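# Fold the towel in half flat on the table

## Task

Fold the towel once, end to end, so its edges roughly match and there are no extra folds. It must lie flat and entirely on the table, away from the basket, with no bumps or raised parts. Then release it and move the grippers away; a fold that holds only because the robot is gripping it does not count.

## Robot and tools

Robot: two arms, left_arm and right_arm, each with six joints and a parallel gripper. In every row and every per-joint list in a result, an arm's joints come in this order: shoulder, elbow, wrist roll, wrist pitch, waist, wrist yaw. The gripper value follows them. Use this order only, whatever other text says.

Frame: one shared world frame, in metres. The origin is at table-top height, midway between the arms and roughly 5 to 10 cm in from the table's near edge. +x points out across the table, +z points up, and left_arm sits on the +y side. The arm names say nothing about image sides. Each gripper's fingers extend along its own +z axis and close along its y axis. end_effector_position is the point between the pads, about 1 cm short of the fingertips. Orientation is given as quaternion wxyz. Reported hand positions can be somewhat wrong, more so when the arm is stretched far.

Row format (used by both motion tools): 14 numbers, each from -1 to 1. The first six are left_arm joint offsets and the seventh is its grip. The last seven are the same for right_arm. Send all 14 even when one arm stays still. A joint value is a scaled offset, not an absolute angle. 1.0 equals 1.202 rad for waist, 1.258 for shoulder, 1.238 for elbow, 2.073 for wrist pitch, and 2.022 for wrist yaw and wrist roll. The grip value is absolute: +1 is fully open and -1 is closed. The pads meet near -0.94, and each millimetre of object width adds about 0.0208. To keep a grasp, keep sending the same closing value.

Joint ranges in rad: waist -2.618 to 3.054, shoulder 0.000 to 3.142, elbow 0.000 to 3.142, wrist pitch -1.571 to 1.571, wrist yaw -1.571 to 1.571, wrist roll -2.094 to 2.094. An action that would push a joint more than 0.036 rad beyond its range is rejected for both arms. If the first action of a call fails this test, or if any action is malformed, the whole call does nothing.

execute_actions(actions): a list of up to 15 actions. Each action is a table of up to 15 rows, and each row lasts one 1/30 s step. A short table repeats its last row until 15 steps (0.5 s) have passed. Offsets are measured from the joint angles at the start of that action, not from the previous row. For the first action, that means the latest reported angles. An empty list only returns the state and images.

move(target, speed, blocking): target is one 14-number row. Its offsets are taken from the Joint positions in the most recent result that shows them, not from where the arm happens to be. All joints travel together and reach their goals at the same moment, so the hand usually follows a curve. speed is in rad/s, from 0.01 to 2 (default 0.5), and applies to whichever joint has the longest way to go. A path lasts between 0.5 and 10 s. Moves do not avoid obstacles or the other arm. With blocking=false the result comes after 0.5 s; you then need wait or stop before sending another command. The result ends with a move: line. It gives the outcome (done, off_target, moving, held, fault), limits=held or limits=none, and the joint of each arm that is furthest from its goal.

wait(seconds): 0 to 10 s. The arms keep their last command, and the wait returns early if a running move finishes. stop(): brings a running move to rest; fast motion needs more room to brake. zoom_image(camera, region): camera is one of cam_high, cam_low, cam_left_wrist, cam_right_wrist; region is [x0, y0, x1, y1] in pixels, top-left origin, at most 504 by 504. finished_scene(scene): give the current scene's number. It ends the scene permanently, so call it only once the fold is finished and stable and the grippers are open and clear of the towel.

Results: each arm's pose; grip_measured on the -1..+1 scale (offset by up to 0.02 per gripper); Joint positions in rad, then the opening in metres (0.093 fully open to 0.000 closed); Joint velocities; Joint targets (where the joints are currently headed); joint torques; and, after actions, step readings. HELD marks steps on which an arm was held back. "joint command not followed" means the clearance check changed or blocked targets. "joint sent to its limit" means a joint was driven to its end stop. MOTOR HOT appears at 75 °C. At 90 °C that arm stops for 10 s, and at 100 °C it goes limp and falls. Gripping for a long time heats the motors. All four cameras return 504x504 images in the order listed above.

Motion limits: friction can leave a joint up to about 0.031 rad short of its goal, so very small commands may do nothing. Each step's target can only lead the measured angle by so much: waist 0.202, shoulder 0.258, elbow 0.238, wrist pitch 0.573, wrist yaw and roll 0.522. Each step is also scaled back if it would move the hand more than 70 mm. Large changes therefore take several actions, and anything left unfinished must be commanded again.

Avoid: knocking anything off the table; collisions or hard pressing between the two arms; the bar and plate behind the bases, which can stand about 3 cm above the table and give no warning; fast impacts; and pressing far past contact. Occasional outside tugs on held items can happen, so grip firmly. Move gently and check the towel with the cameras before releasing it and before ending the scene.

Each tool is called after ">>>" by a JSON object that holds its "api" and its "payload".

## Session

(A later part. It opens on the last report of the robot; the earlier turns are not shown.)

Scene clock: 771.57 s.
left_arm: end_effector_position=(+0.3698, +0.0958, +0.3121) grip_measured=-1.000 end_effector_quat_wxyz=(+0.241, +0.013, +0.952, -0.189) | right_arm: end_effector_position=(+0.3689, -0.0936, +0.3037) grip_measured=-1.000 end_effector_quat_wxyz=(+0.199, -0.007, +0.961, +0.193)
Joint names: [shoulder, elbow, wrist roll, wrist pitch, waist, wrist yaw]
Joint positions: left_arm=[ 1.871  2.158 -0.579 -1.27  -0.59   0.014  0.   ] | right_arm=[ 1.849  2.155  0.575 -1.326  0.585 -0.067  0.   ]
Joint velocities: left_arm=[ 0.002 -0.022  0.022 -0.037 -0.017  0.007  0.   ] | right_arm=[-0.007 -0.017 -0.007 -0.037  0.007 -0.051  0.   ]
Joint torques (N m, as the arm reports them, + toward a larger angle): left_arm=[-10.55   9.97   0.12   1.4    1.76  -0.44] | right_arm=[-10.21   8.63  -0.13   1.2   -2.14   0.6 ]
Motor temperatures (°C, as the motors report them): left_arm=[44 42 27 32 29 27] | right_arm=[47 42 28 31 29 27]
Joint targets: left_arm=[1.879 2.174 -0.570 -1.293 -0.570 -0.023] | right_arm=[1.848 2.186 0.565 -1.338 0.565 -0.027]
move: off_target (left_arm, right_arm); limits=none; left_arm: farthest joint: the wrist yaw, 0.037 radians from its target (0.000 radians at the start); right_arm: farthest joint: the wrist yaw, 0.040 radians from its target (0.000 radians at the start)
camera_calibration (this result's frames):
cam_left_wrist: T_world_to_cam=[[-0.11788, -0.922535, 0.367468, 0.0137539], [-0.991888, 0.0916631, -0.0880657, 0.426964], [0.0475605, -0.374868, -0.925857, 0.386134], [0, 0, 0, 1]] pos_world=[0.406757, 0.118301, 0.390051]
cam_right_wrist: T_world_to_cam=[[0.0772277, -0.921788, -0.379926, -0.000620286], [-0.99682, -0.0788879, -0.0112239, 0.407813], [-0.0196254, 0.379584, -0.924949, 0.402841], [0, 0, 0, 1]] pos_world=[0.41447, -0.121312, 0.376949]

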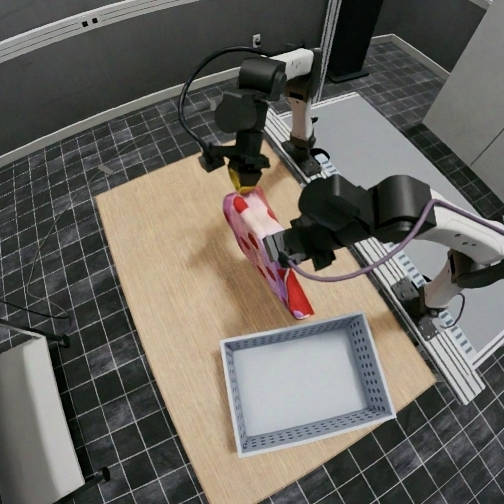

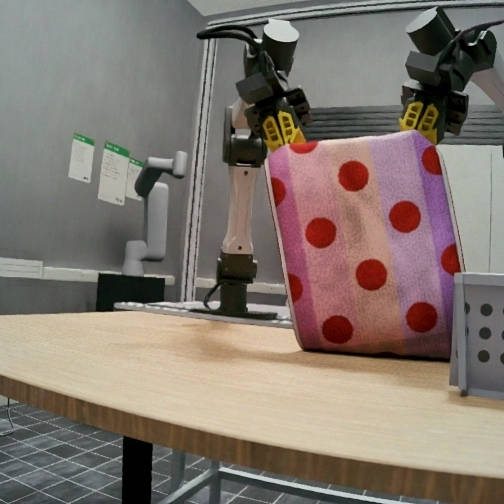

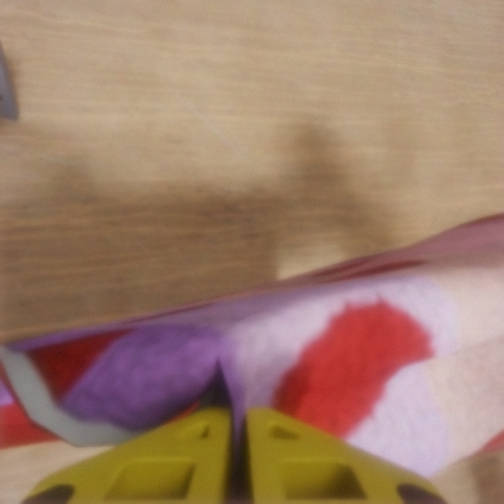

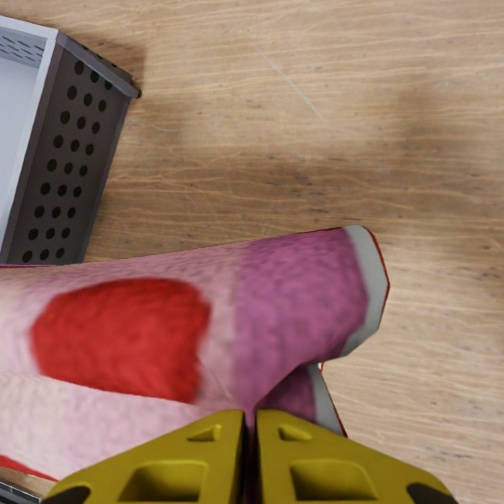

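>>> {"api": "move", "payload": {"target": [0.248,0.118,0.024,0,0.05,0,-1, 0.154,-0.015,-0.052,0.04,-0.096,0,-1], "speed": 0.25}}

Scene clock: 821.70 s.
left_arm: end_effector_position=(+0.4273, +0.0762, +0.2232) grip_measured=-1.000 end_effector_quat_wxyz=(+0.179, +0.013, +0.973, -0.147) | right_arm: end_effector_position=(+0.4266, -0.1051, +0.2257) grip_measured=-1.000 end_effector_quat_wxyz=(+0.158, -0.006, +0.975, +0.154)
Joint names: [shoulder, elbow, wrist roll, wrist pitch, waist, wrist yaw]
Joint positions: left_arm=[ 2.169  2.289 -0.539 -1.259 -0.545  0.032  0.   ] | right_arm=[ 2.043  2.155  0.48  -1.253  0.485 -0.087  0.   ]
Joint velocities: left_arm=[ 0.007 -0.007 -0.007 -0.007  0.012 -0.007  0.   ] | right_arm=[-0.007 -0.007  0.066 -0.007 -0.007  0.051  0.   ]
Joint torques (N m, as the arm reports them, + toward a larger angle): left_arm=[-13.33   9.92   0.14   1.24   1.49  -0.23] | right_arm=[-12.26   5.25  -0.17   1.21  -1.59   0.34]
Motor temperatures (°C, as the motors report them): left_arm=[47 44 27 33 29 27] | right_arm=[48 45 28 32 29 27]
Joint targets: left_arm=[2.183 2.304 -0.530 -1.270 -0.530 0.015] | right_arm=[2.043 2.137 0.470 -1.243 0.470 -0.066]
move: done; limits=none; left_arm: farthest joint: the wrist yaw, 0.018 radians from its target (0.000 radians at the start); right_arm: farthest joint: the wrist yaw, 0.020 radians from its target (0.000 radians at the start)
camera_calibration (this result's frames):
cam_left_wrist: T_world_to_cam=[[-0.0785507, -0.951926, 0.296086, 0.0365155], [-0.994242, 0.0965203, 0.0465467, 0.448512], [-0.0728873, -0.290725, -0.954026, 0.345085], [0, 0, 0, 1]] pos_world=[0.47395, 0.0917942, 0.297531]
cam_right_wrist: T_world_to_cam=[[0.0465043, -0.949884, -0.309125, -0.0510924], [-0.994117, -0.0743129, 0.0787961, 0.442622], [-0.0978191, 0.303642, -0.947751, 0.366621], [0, 0, 0, 1]] pos_world=[0.478256, -0.126961, 0.296795]

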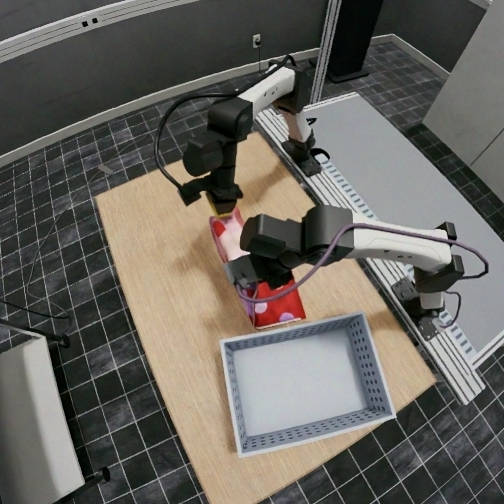

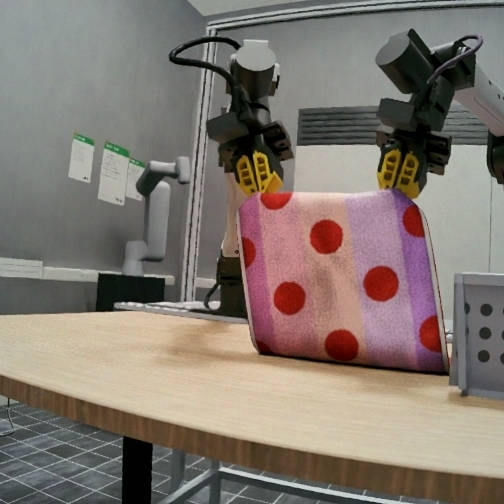

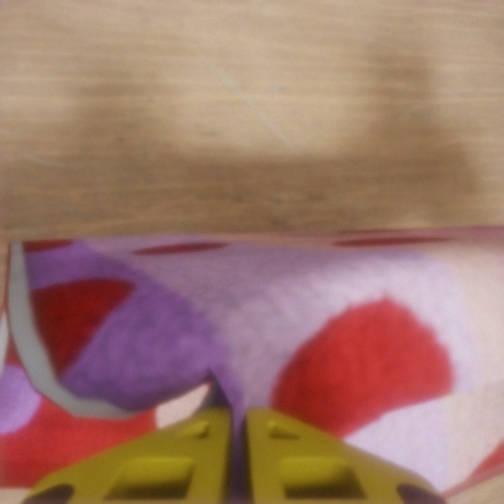

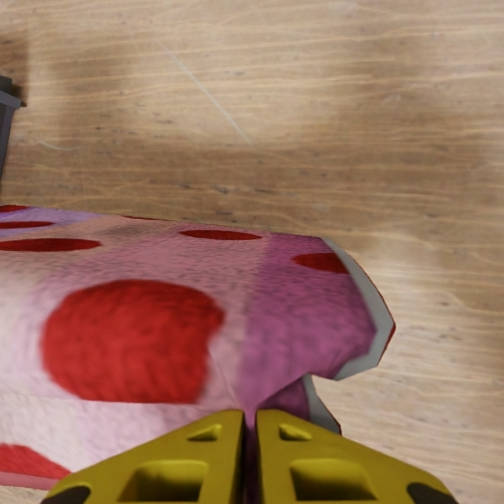

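>>> {"api": "zoom_image", "payload": {"camera": "cam_high", "region": [190,190,370,370]}}

Region (190, 190, 370, 370) of cam_high's 504x504 image, scaled by 2.800, with more detail than that image has.

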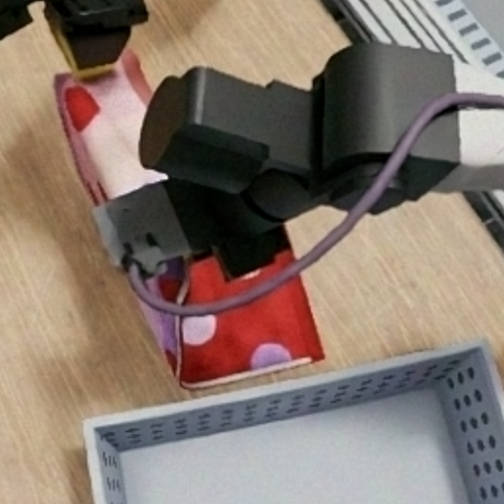

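>>> {"api": "move", "payload": {"target": [0.098,0.061,0.209,0.018,0.121,0,-1, 0.119,0.075,0.186,0.023,0.072,0,-1], "speed": 0.25}}

Scene clock: 883.03 s.
left_arm: end_effector_position=(+0.4789, +0.1210, +0.1937) grip_measured=-1.000 end_effector_quat_wxyz=(+0.200, +0.152, +0.963, -0.101) | right_arm: end_effector_position=(+0.4322, -0.0535, +0.1855) grip_measured=-1.000 end_effector_quat_wxyz=(+0.105, +0.135, +0.968, +0.182)
Joint names: [shoulder, elbow, wrist roll, wrist pitch, waist, wrist yaw]
Joint positions: left_arm=[ 2.273  2.351 -0.125 -1.232 -0.414  0.049  0.   ] | right_arm=[ 2.188  2.22   0.849 -1.204  0.562 -0.1    0.   ]
Joint velocities: left_arm=[-0.002 -0.002  0.007 -0.037 -0.002 -0.081  0.   ] | right_arm=[-0.017 -0.002  0.022  0.022 -0.007 -0.081  0.   ]
Joint torques (N m, as the arm reports them, + toward a larger angle): left_arm=[-14.06  10.15   0.1    1.43   1.23  -0.2 ] | right_arm=[-13.09   8.87   0.     1.06   0.73   0.25]
Motor temperatures (°C, as the motors report them): left_arm=[52 46 27 33 29 27] | right_arm=[53 41 28 33 29 27]
Joint targets: left_arm=[2.293 2.365 -0.116 -1.222 -0.400 0.032] | right_arm=[2.193 2.248 0.856 -1.205 0.571 -0.087]
move: off_target (right_arm); limits=none; left_arm: farthest joint: the shoulder, 0.019 radians from its target (0.123 radians at the start); right_arm: farthest joint: the elbow, 0.028 radians from its target (0.092 radians at the start)
camera_calibration (this result's frames):
cam_left_wrist: T_world_to_cam=[[-0.33297, -0.931142, 0.148681, 0.239854], [-0.941995, 0.335523, -0.00831927, 0.453509], [-0.0421393, -0.142827, -0.98885, 0.307858], [0, 0, 0, 1]] pos_world=[0.52004, 0.115146, 0.272537]
cam_right_wrist: T_world_to_cam=[[-0.238058, -0.890481, -0.387778, 0.126008], [-0.961118, 0.158463, 0.226144, 0.425988], [-0.139928, 0.426536, -0.893581, 0.328198], [0, 0, 0, 1]] pos_world=[0.485347, -0.0952839, 0.2458]

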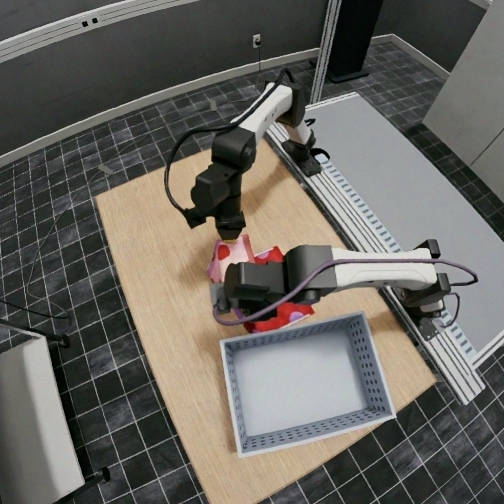

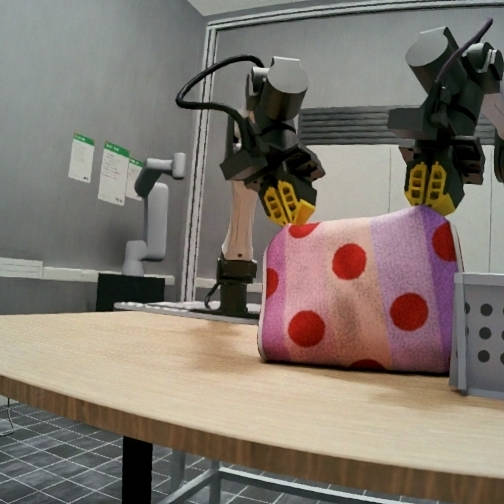

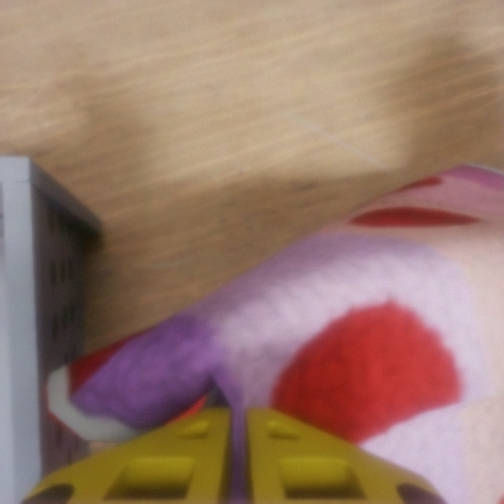

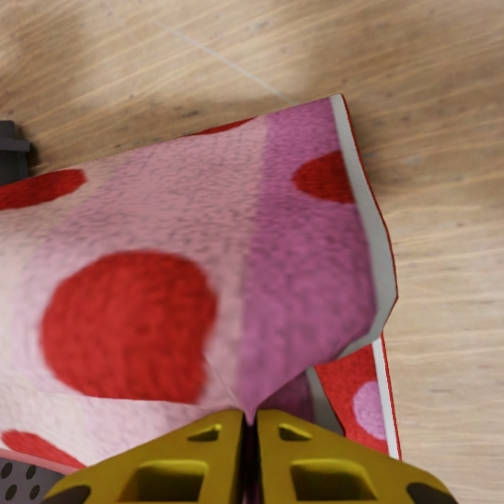

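>>> {"api": "move", "payload": {"target": [-0.103,-0.376,-0.01,0.092,-0.013,0,-1, -0.046,-0.25,0.047,0.059,0.08,0,-1], "speed": 0.25}}

Scene clock: 897.23 s.
left_arm: end_effector_position=(+0.4345, +0.1331, +0.1178) grip_measured=-1.000 end_effector_quat_wxyz=(+0.126, +0.151, +0.977, -0.087) | right_arm: end_effector_position=(+0.3805, -0.0337, +0.1166) grip_measured=-1.000 end_effector_quat_wxyz=(+0.038, +0.140, +0.979, +0.144)
Joint names: [shoulder, elbow, wrist roll, wrist pitch, waist, wrist yaw]
Joint positions: left_arm=[ 2.153  1.902 -0.14  -1.055 -0.42   0.061  0.   ] | right_arm=[ 2.157  1.93   0.937 -1.088  0.645 -0.107  0.   ]
Joint velocities: left_arm=[-0.017 -0.017  0.037  0.007  0.002 -0.007  0.   ] | right_arm=[-0.002 -0.002  0.007  0.037 -0.007  0.081  0.   ]
Joint torques (N m, as the arm reports them, + toward a larger angle): left_arm=[-15.64   7.33   0.     1.1   -0.54  -0.11] | right_arm=[-15.76   5.25   0.01   0.87   1.02   0.18]
Motor temperatures (°C, as the motors report them): left_arm=[53 45 27 34 29 27] | right_arm=[55 42 28 32 29 27]
Joint targets: left_arm=[2.144 1.885 -0.146 -1.041 -0.429 0.049] | right_arm=[2.130 1.910 0.944 -1.082 0.658 -0.100]
move: off_target (right_arm); limits=none; left_arm: farthest joint: the elbow, 0.016 radians from its target (0.465 radians at the start); right_arm: farthest joint: the shoulder, 0.027 radians from its target (0.058 radians at the start)
camera_calibration (this result's frames):
cam_left_wrist: T_world_to_cam=[[-0.314145, -0.937733, 0.148224, 0.240359], [-0.931211, 0.33475, 0.144183, 0.384489], [-0.184823, -0.0927334, -0.978387, 0.286838], [0, 0, 0, 1]] pos_world=[0.486562, 0.123284, 0.189575]
cam_right_wrist: T_world_to_cam=[[-0.279115, -0.912592, -0.29878, 0.109038], [-0.920796, 0.166079, 0.352919, 0.358969], [-0.27245, 0.373621, -0.886667, 0.298768], [0, 0, 0, 1]] pos_world=[0.442371, -0.0717361, 0.170799]

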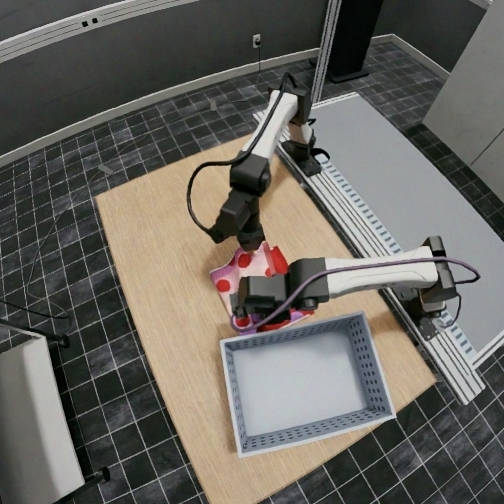

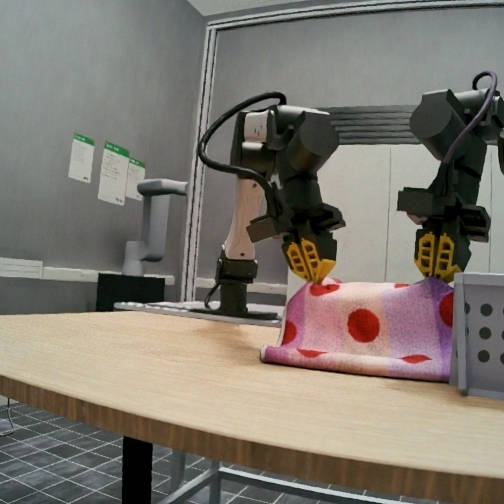

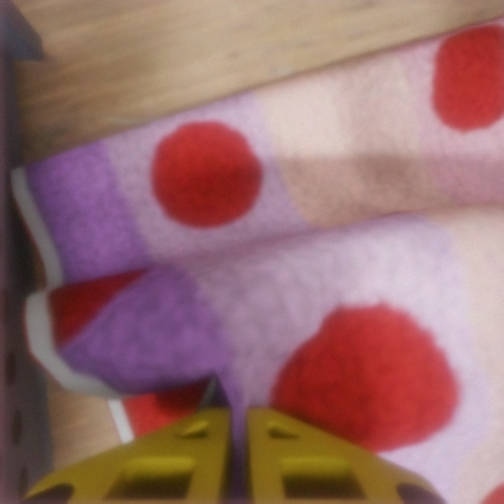

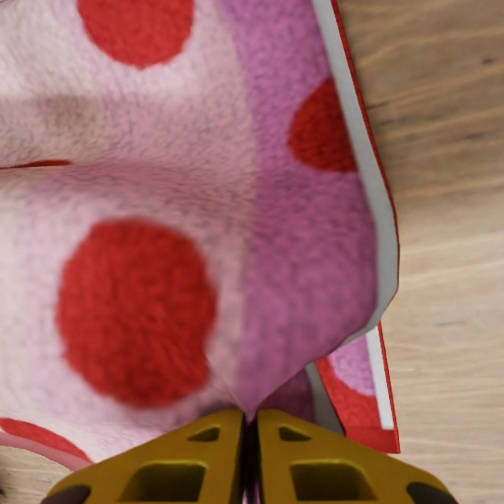

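>>> {"api": "move", "payload": {"target": [-0.013,-0.249,-0.003,0.096,-0.005,0,-1, -0.011,-0.225,0.034,0.086,0.062,0,-1], "speed": 0.2}}

Scene clock: 918.47 s.
left_arm: end_effector_position=(+0.4014, +0.1416, +0.0438) grip_measured=-1.000 end_effector_quat_wxyz=(+0.078, +0.152, +0.982, -0.084) | right_arm: end_effector_position=(+0.3408, -0.0233, +0.0504) grip_measured=-1.000 end_effector_quat_wxyz=(+0.005, +0.141, +0.982, +0.123)
Joint names: [shoulder, elbow, wrist roll, wrist pitch, waist, wrist yaw]
Joint positions: left_arm=[ 2.143  1.611 -0.14  -0.87  -0.421  0.081  0.   ] | right_arm=[ 2.157  1.674  0.998 -0.902  0.708 -0.113  0.   ]
Joint velocities: left_arm=[ 0.002  0.002  0.081  0.095  0.007 -0.095  0.   ] | right_arm=[ 0.007 -0.002  0.066  0.037 -0.002 -0.095  0.   ]
Joint torques (N m, as the arm reports them, + toward a larger angle): left_arm=[-14.82   6.77  -0.01   0.99  -0.18  -0.2 ] | right_arm=[-14.23   4.74   0.01   0.61   1.02   0.15]
Motor temperatures (°C, as the motors report them): left_arm=[56 44 27 33 29 27] | right_arm=[60 41 28 32 29 27]
Joint targets: left_arm=[2.137 1.593 -0.145 -0.855 -0.426 0.061] | right_arm=[2.143 1.651 1.005 -0.910 0.720 -0.107]
move: off_target (right_arm); limits=none; left_arm: farthest joint: the wrist yaw, 0.020 radians from its target (0.000 radians at the start); right_arm: farthest joint: the elbow, 0.023 radians from its target (0.278 radians at the start)
camera_calibration (this result's frames):
cam_left_wrist: T_world_to_cam=[[-0.308549, -0.938339, 0.155943, 0.24634], [-0.90978, 0.338974, 0.239577, 0.348086], [-0.277665, -0.0679522, -0.958272, 0.241968], [0, 0, 0, 1]] pos_world=[0.459876, 0.129601, 0.110063]
cam_right_wrist: T_world_to_cam=[[-0.292322, -0.923406, -0.248736, 0.0894104], [-0.894623, 0.172141, 0.412332, 0.332217], [-0.337932, 0.343058, -0.876421, 0.246432], [0, 0, 0, 1]] pos_world=[0.406622, -0.0591666, 0.101234]

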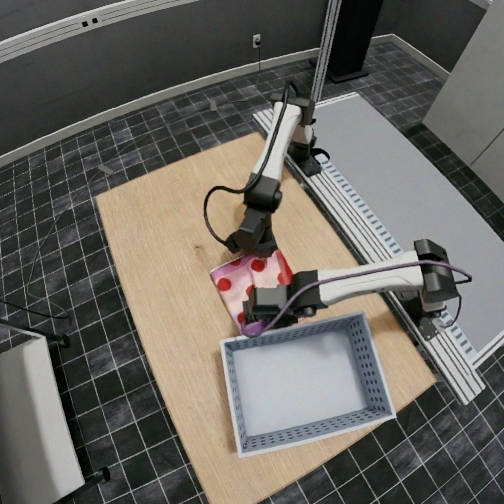

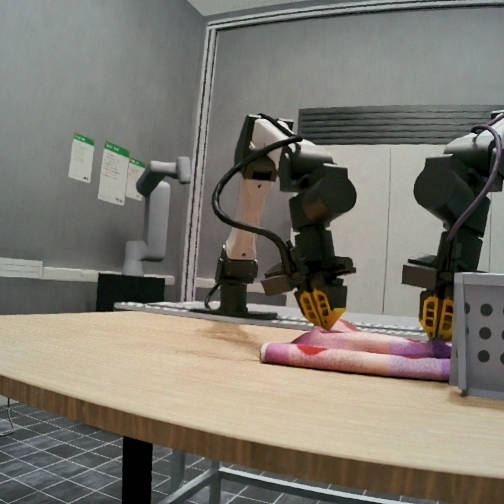

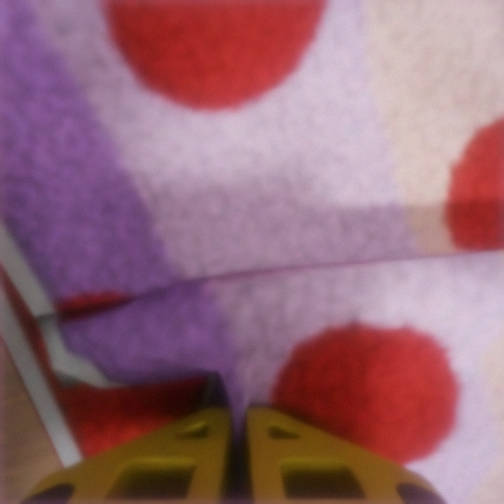

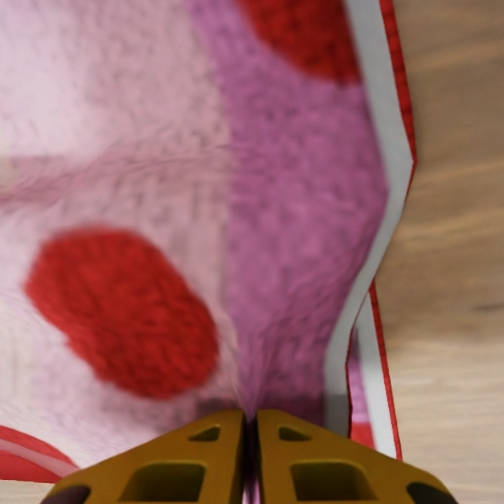

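>>> {"api": "execute_actions", "payload": {"actions": []}}

Scene clock: 946.60 s.
left_arm: end_effector_position=(+0.4014, +0.1415, +0.0439) grip_measured=-1.000 end_effector_quat_wxyz=(+0.078, +0.152, +0.982, -0.084) | right_arm: end_effector_position=(+0.3408, -0.0233, +0.0504) grip_measured=-1.000 end_effector_quat_wxyz=(+0.005, +0.141, +0.982, +0.123)
Joint names: [shoulder, elbow, wrist roll, wrist pitch, waist, wrist yaw]
Joint positions: left_arm=[ 2.143  1.611 -0.14  -0.869 -0.421  0.081  0.   ] | right_arm=[ 2.157  1.674  0.998 -0.902  0.708 -0.113  0.   ]
Joint velocities: left_arm=[-0.012  0.002  0.037  0.022 -0.002  0.051  0.   ] | right_arm=[-0.007 -0.022 -0.007  0.022 -0.007 -0.11   0.   ]
Joint torques (N m, as the arm reports them, + toward a larger angle): left_arm=[-14.84   6.78  -0.01   0.94  -0.21  -0.19] | right_arm=[-14.23   4.73   0.01   0.61   1.     0.15]
Motor temperatures (°C, as the motors report them): left_arm=[57 42 27 33 29 27] | right_arm=[61 40 28 31 29 27]
Joint targets: left_arm=[2.137 1.593 -0.145 -0.855 -0.426 0.061] | right_arm=[2.143 1.651 1.005 -0.910 0.720 -0.107]
camera_calibration (this result's frames):
cam_left_wrist: T_world_to_cam=[[-0.30859, -0.938317, 0.15599, 0.246338], [-0.909867, 0.339001, 0.239208, 0.348217], [-0.277334, -0.0681125, -0.958356, 0.241899], [0, 0, 0, 1]] pos_world=[0.459935, 0.129574, 0.110103]
cam_right_wrist: T_world_to_cam=[[-0.292322, -0.923406, -0.248736, 0.0894104], [-0.894623, 0.172141, 0.412332, 0.332217], [-0.337932, 0.343058, -0.876421, 0.246432], [0, 0, 0, 1]] pos_world=[0.406622, -0.0591666, 0.101234]

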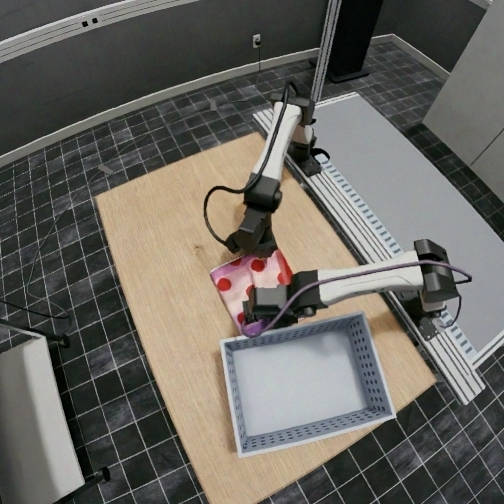

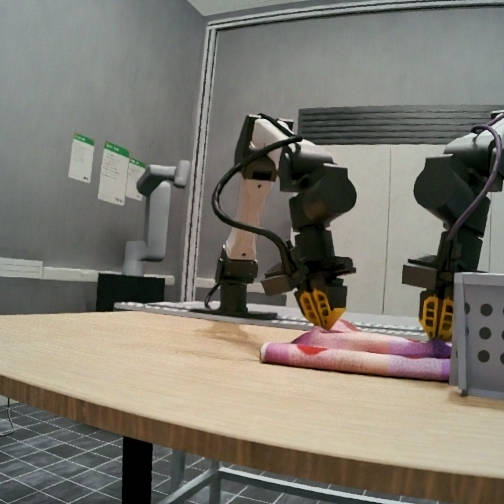

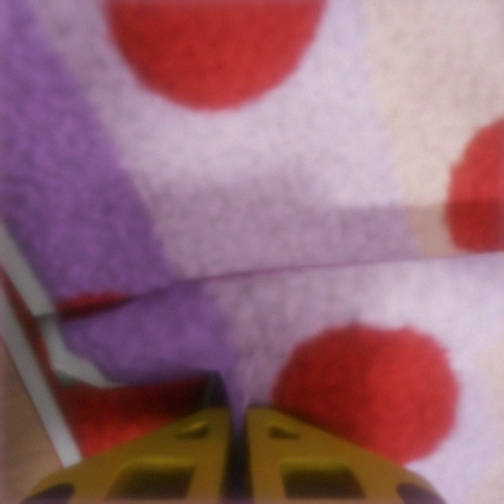

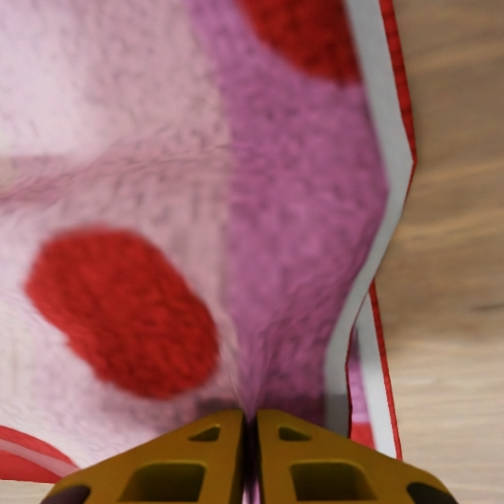

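>>> {"api": "move", "payload": {"target": [-0.166,-0.198,-0.013,0.017,-0.022,0,-1,-0.055,-0.04,0.03,-0.01,0.051,0,-1], "speed": 0.3}}

Scene clock: 967.63 s.
left_arm: end_effector_position=(+0.3531, +0.1566, +0.0612) grip_measured=-1.000 end_effector_quat_wxyz=(+0.075, +0.150, +0.982, -0.090) | right_arm: end_effector_position=(+0.3217, -0.0112, +0.0628) grip_measured=-1.000 end_effector_quat_wxyz=(+0.004, +0.143, +0.981, +0.131)
Joint names: [shoulder, elbow, wrist roll, wrist pitch, waist, wrist yaw]
Joint positions: left_arm=[ 1.94   1.384 -0.16  -0.844 -0.436  0.092  0.   ] | right_arm=[ 2.111  1.646  1.051 -0.902  0.756 -0.115  0.   ]
Joint velocities: left_arm=[-0.002  0.012  0.066 -0.007 -0.002 -0.037  0.   ] | right_arm=[-0.012 -0.002 -0.022  0.037 -0.002  0.022  0.   ]
Joint torques (N m, as the arm reports them, + toward a larger angle): left_arm=[-12.65   6.67  -0.01   0.91  -0.7   -0.09] | right_arm=[-14.76   4.94   0.03   0.52   1.06   0.11]
Motor temperatures (°C, as the motors report them): left_arm=[57 42 27 33 29 27] | right_arm=[62 39 28 31 29 27]
Joint targets: left_arm=[1.934 1.366 -0.166 -0.834 -0.447 0.081] | right_arm=[2.088 1.625 1.059 -0.922 0.769 -0.112]
move: off_target (right_arm); limits=none; left_arm: farthest joint: the elbow, 0.018 radians from its target (0.245 radians at the start); right_arm: farthest joint: the shoulder, 0.023 radians from its target (0.069 radians at the start)
camera_calibration (this result's frames):
cam_left_wrist: T_world_to_cam=[[-0.304867, -0.937125, 0.169861, 0.24046], [-0.908945, 0.339549, 0.24192, 0.294391], [-0.284386, -0.0806404, -0.955312, 0.250441], [0, 0, 0, 1]] pos_world=[0.412115, 0.145577, 0.127185]
cam_right_wrist: T_world_to_cam=[[-0.29492, -0.918368, -0.26386, 0.0999314], [-0.89423, 0.167962, 0.414899, 0.307599], [-0.336712, 0.358313, -0.870768, 0.24612], [0, 0, 0, 1]] pos_world=[0.387407, -0.048079, 0.113058]

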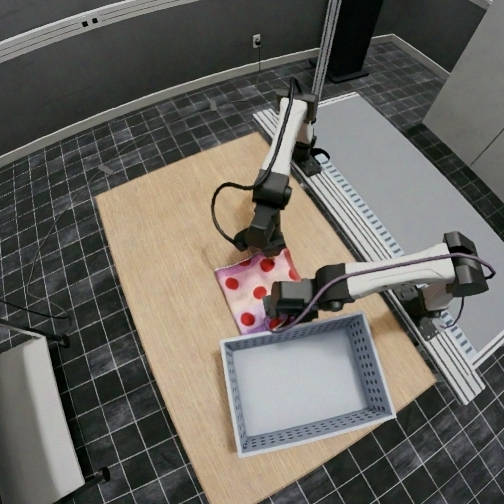

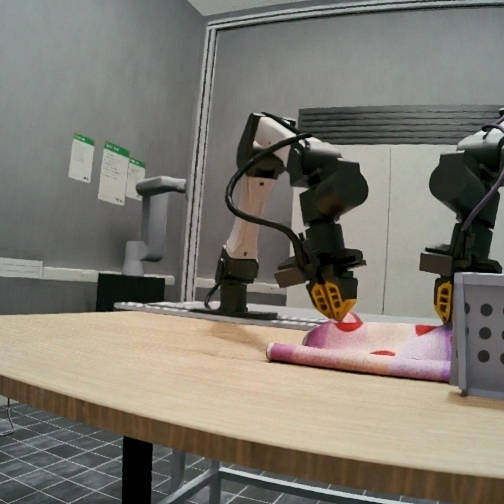

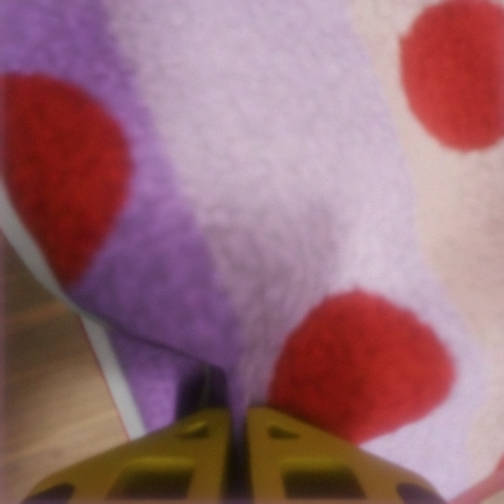

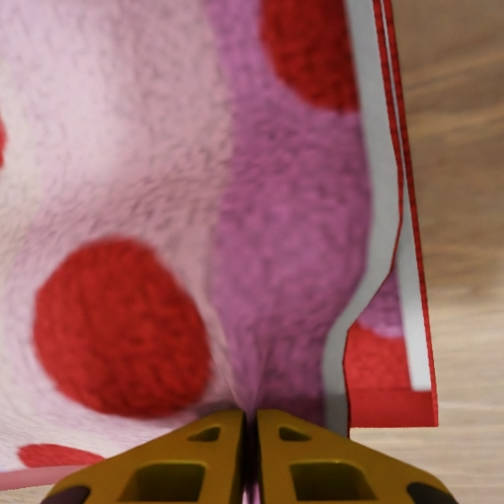

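>>> {"api": "zoom_image", "payload": {"camera": "cam_high", "region": [190,220,350,360]}}

>>> {"api": "zoom_image", "payload": {"camera": "cam_low", "region": [250,270,500,400]}}

Region (190, 220, 350, 360) of cam_high's 504x504 image, scaled by 3.150, with more detail than that image has; it fills the top 441 rows of this view, and the rest is white.

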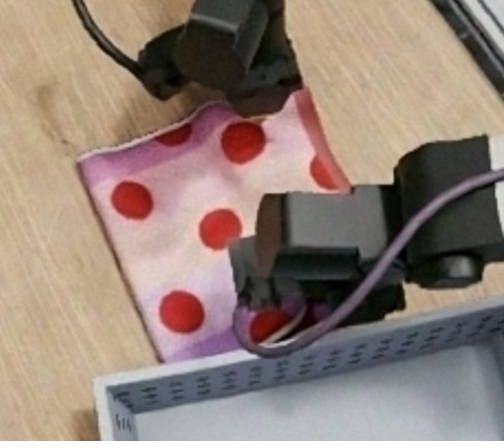

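Region (250, 270, 500, 400) of cam_low's 504x504 image, scaled by 2.016, with more detail than that image has; it fills the top 262 rows of this view, and the rest is white.

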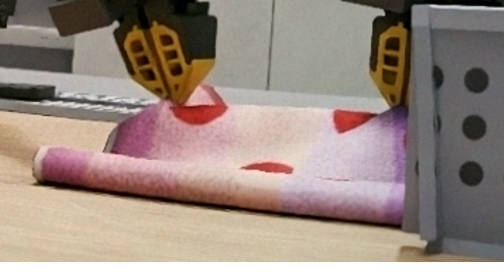

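>>> {"api": "move", "payload": {"target": [0,-0.14,-0.005,0.073,-0.015,0,-1,0,-0.14,0.02,0.076,0.035,0,-1], "speed": 0.3}}

Scene clock: 996.37 s.
left_arm: end_effector_position=(+0.3346, +0.1585, +0.0243) grip_measured=-1.000 end_effector_quat_wxyz=(+0.067, +0.153, +0.982, -0.094) | right_arm: end_effector_position=(+0.3006, -0.0095, +0.0265) grip_measured=-1.000 end_effector_quat_wxyz=(-0.005, +0.144, +0.981, +0.130)
Joint names: [shoulder, elbow, wrist roll, wrist pitch, waist, wrist yaw]
Joint positions: left_arm=[ 1.94   1.228 -0.164 -0.702 -0.445  0.103  0.   ] | right_arm=[ 2.111  1.494  1.083 -0.76   0.786 -0.121  0.   ]
Joint velocities: left_arm=[ 0.002 -0.002 -0.007 -0.022 -0.012 -0.081  0.   ] | right_arm=[ 0.002 -0.032  0.007  0.022 -0.007  0.081  0.   ]
Joint torques (N m, as the arm reports them, + toward a larger angle): left_arm=[-11.64   6.25   0.     0.83  -0.56  -0.08] | right_arm=[-12.33   4.57   0.03   0.86   0.93   0.16]
Motor temperatures (°C, as the motors report them): left_arm=[55 41 27 33 29 27] | right_arm=[64 39 28 31 29 27]
Joint targets: left_arm=[1.940 1.210 -0.170 -0.693 -0.454 0.093] | right_arm=[2.111 1.472 1.092 -0.744 0.798 -0.115]
move: off_target (right_arm); limits=none; left_arm: farthest joint: the elbow, 0.017 radians from its target (0.173 radians at the start); right_arm: farthest joint: the elbow, 0.022 radians from its target (0.173 radians at the start)
camera_calibration (this result's frames):
cam_left_wrist: T_world_to_cam=[[-0.308259, -0.93436, 0.17874, 0.24343], [-0.902352, 0.346684, 0.256068, 0.282198], [-0.301226, -0.0823512, -0.94999, 0.215818], [0, 0, 0, 1]] pos_world=[0.394691, 0.147391, 0.089252]
cam_right_wrist: T_world_to_cam=[[-0.298937, -0.918796, -0.257781, 0.086784], [-0.886612, 0.16751, 0.431115, 0.30075], [-0.352925, 0.357428, -0.86469, 0.211492], [0, 0, 0, 1]] pos_world=[0.367232, -0.0462349, 0.0755883]

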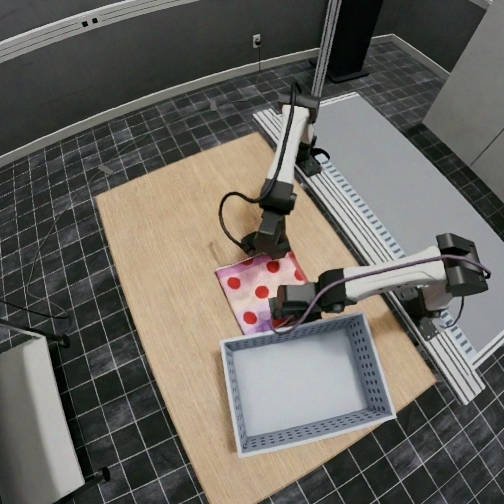

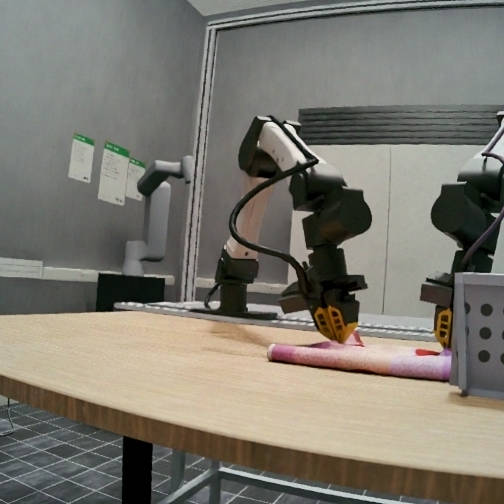

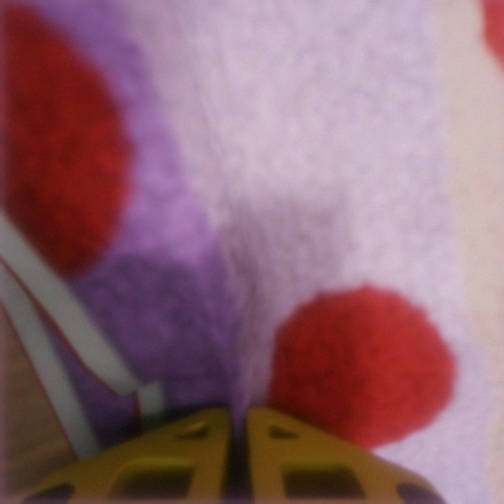

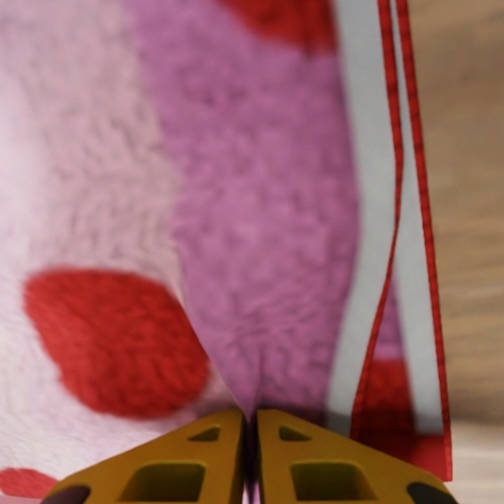

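>>> {"api": "execute_actions", "payload": {"actions": [[[0.04,0,0,0,0,0,-1,0.04,0,0,0,0,0,-1]]]}}

>>> {"api": "move", "payload": {"target": [0.105,0.117,-0.086,-0.021,-0.15,0,-1,-0.145,-0.275,-0.05,0.059,-0.09,0,-1], "speed": 0.15}}

Scene clock: 1009.53 s.
left_arm: end_effector_position=(+0.3340, +0.1585, +0.0183) grip_measured=-1.000 end_effector_quat_wxyz=(+0.061, +0.152, +0.982, -0.092) | right_arm: end_effector_position=(+0.2996, -0.0090, +0.0226) grip_measured=-1.000 end_effector_quat_wxyz=(-0.009, +0.144, +0.981, +0.128)
Joint names: [shoulder, elbow, wrist roll, wrist pitch, waist, wrist yaw]
Joint positions: left_arm=[ 1.958  1.228 -0.164 -0.697 -0.445  0.103  0.   ] | right_arm=[ 2.121  1.494  1.084 -0.757  0.786 -0.126  0.   ]
Joint velocities: left_arm=[ 0.007  0.002  0.095 -0.037  0.002 -0.022  0.   ] | right_arm=[ 0.012  0.002 -0.037 -0.037 -0.002 -0.037  0.   ]
Joint torques (N m, as the arm reports them, + toward a larger angle): left_arm=[-8.55  7.63  0.05  0.68  0.16  0.02] | right_arm=[-8.73  6.17 -0.05  0.66 -0.17  0.13]
Motor temperatures (°C, as the motors report them): left_arm=[54 41 27 33 29 27] | right_arm=[62 39 28 31 29 27]
Joint targets: left_arm=[1.991 1.228 -0.164 -0.702 -0.445 0.103] | right_arm=[2.161 1.494 1.083 -0.760 0.786 -0.121]
Step readings (joint positions):
0: left_arm=[1.940 1.228 -0.164 -0.702 -0.445 0.103] | right_arm=[2.111 1.494 1.084 -0.760 0.786 -0.121]
1: left_arm=[1.943 1.228 -0.164 -0.701 -0.445 0.103] | right_arm=[2.114 1.494 1.084 -0.760 0.786 -0.121]
2: left_arm=[1.947 1.228 -0.164 -0.700 -0.445 0.103] | right_arm=[2.119 1.494 1.084 -0.759 0.786 -0.123]
4: left_arm=[1.958 1.228 -0.164 -0.697 -0.445 0.103] | right_arm=[2.121 1.494 1.084 -0.757 0.786 -0.125]
8: left_arm=[1.958 1.228 -0.164 -0.697 -0.445 0.103] | right_arm=[2.121 1.494 1.084 -0.757 0.786 -0.126]
15: Joint positions above
camera_calibration (this result's frames):
cam_left_wrist: T_world_to_cam=[[-0.306748, -0.935126, 0.177328, 0.243952], [-0.899284, 0.345778, 0.267818, 0.282085], [-0.311759, -0.0773157, -0.94701, 0.212641], [0, 0, 0, 1]] pos_world=[0.3948, 0.147028, 0.0825662]
cam_right_wrist: T_world_to_cam=[[-0.300243, -0.919417, -0.254022, 0.0862674], [-0.88313, 0.167303, 0.438281, 0.300312], [-0.360465, 0.355925, -0.862196, 0.209848], [0, 0, 0, 1]] pos_world=[0.366758, -0.0456174, 0.0712227]

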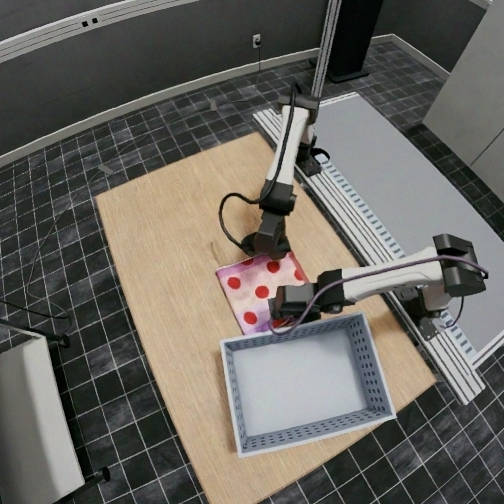

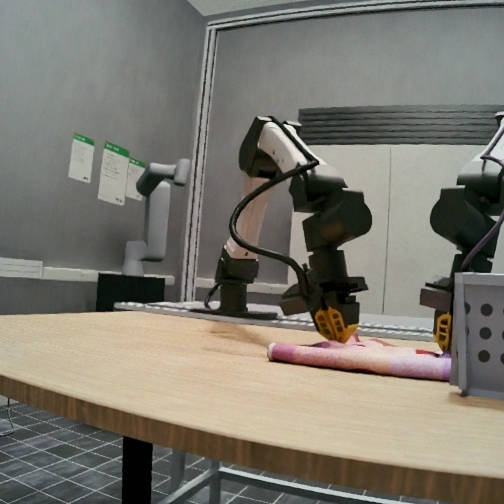

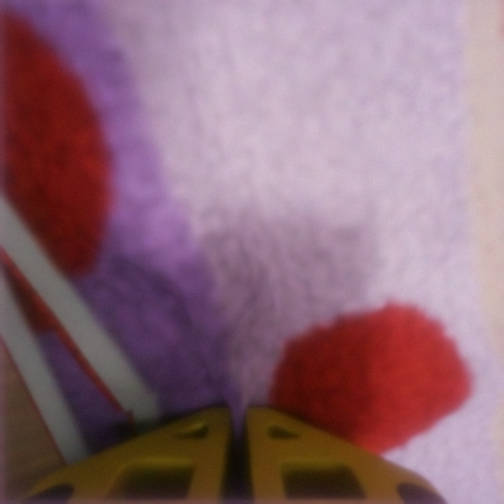

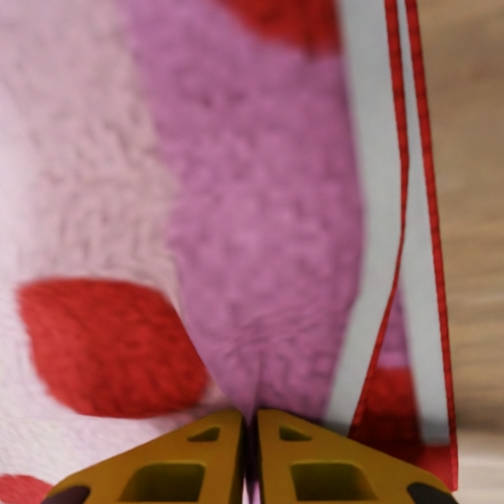

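Scene clock: 1012.27 s.
left_arm: end_effector_position=(+0.3230, +0.0925, +0.0198) grip_measured=-1.000 end_effector_quat_wxyz=(+0.050, +0.150, +0.983, -0.097) | right_arm: end_effector_position=(+0.2938, -0.0610, +0.0221) grip_measured=-1.000 end_effector_quat_wxyz=(+0.011, +0.141, +0.977, +0.159)
Joint names: [shoulder, elbow, wrist roll, wrist pitch, waist, wrist yaw]
Joint positions: left_arm=[ 2.053  1.365 -0.331 -0.739 -0.607  0.096  0.   ] | right_arm=[ 1.935  1.202  0.99  -0.592  0.691 -0.155  0.   ]
Joint velocities: left_arm=[ 0.022  0.002  0.037  0.007 -0.002  0.066  0.   ] | right_arm=[-0.002 -0.007 -0.007 -0.022 -0.012  0.022  0.   ]
Joint torques (N m, as the arm reports them, + toward a larger angle): left_arm=[-9.66  8.61  0.01  0.71 -1.2   0.09] | right_arm=[-10.23   2.46  -0.12   0.39  -1.43   0.43]
Motor temperatures (°C, as the motors report them): left_arm=[53 41 27 32 29 27] | right_arm=[62 38 28 31 29 27]
Joint targets: left_arm=[2.090 1.372 -0.338 -0.740 -0.625 0.103] | right_arm=[1.939 1.154 0.982 -0.635 0.678 -0.126]
move: off_target (left_arm, right_arm); limits=none; left_arm: farthest joint: the shoulder, 0.037 radians from its target (0.132 radians at the start); right_arm: farthest joint: the elbow, 0.049 radians from its target (0.341 radians at the start)
camera_calibration (this result's frames):
cam_left_wrist: T_world_to_cam=[[-0.300682, -0.934627, 0.189903, 0.176313], [-0.893543, 0.345679, 0.286507, 0.292369], [-0.333423, -0.0835389, -0.939069, 0.212906], [0, 0, 0, 1]] pos_world=[0.385246, 0.0815064, 0.0826852]
cam_right_wrist: T_world_to_cam=[[-0.288085, -0.903183, -0.318227, 0.0353391], [-0.903068, 0.145691, 0.404033, 0.309416], [-0.318553, 0.403776, -0.857607, 0.216297], [0, 0, 0, 1]] pos_world=[0.358506, -0.100497, 0.0717291]

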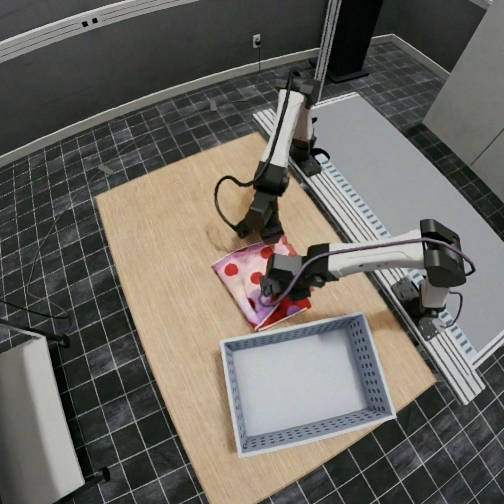

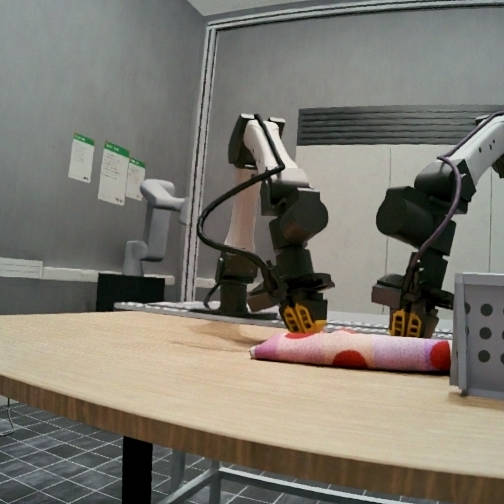

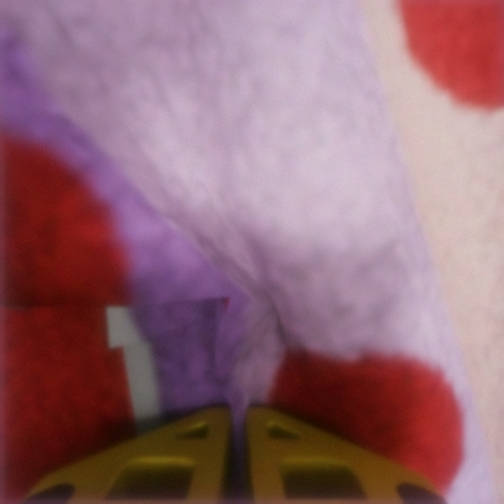

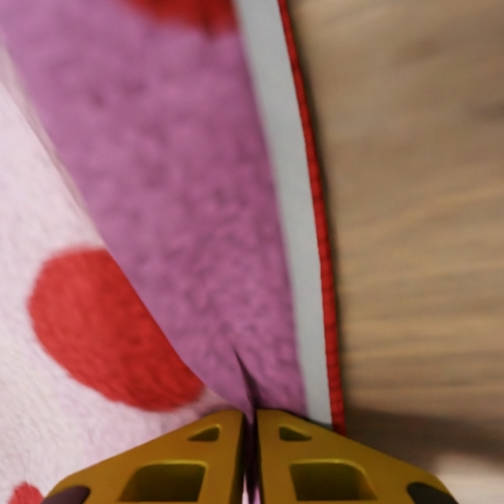

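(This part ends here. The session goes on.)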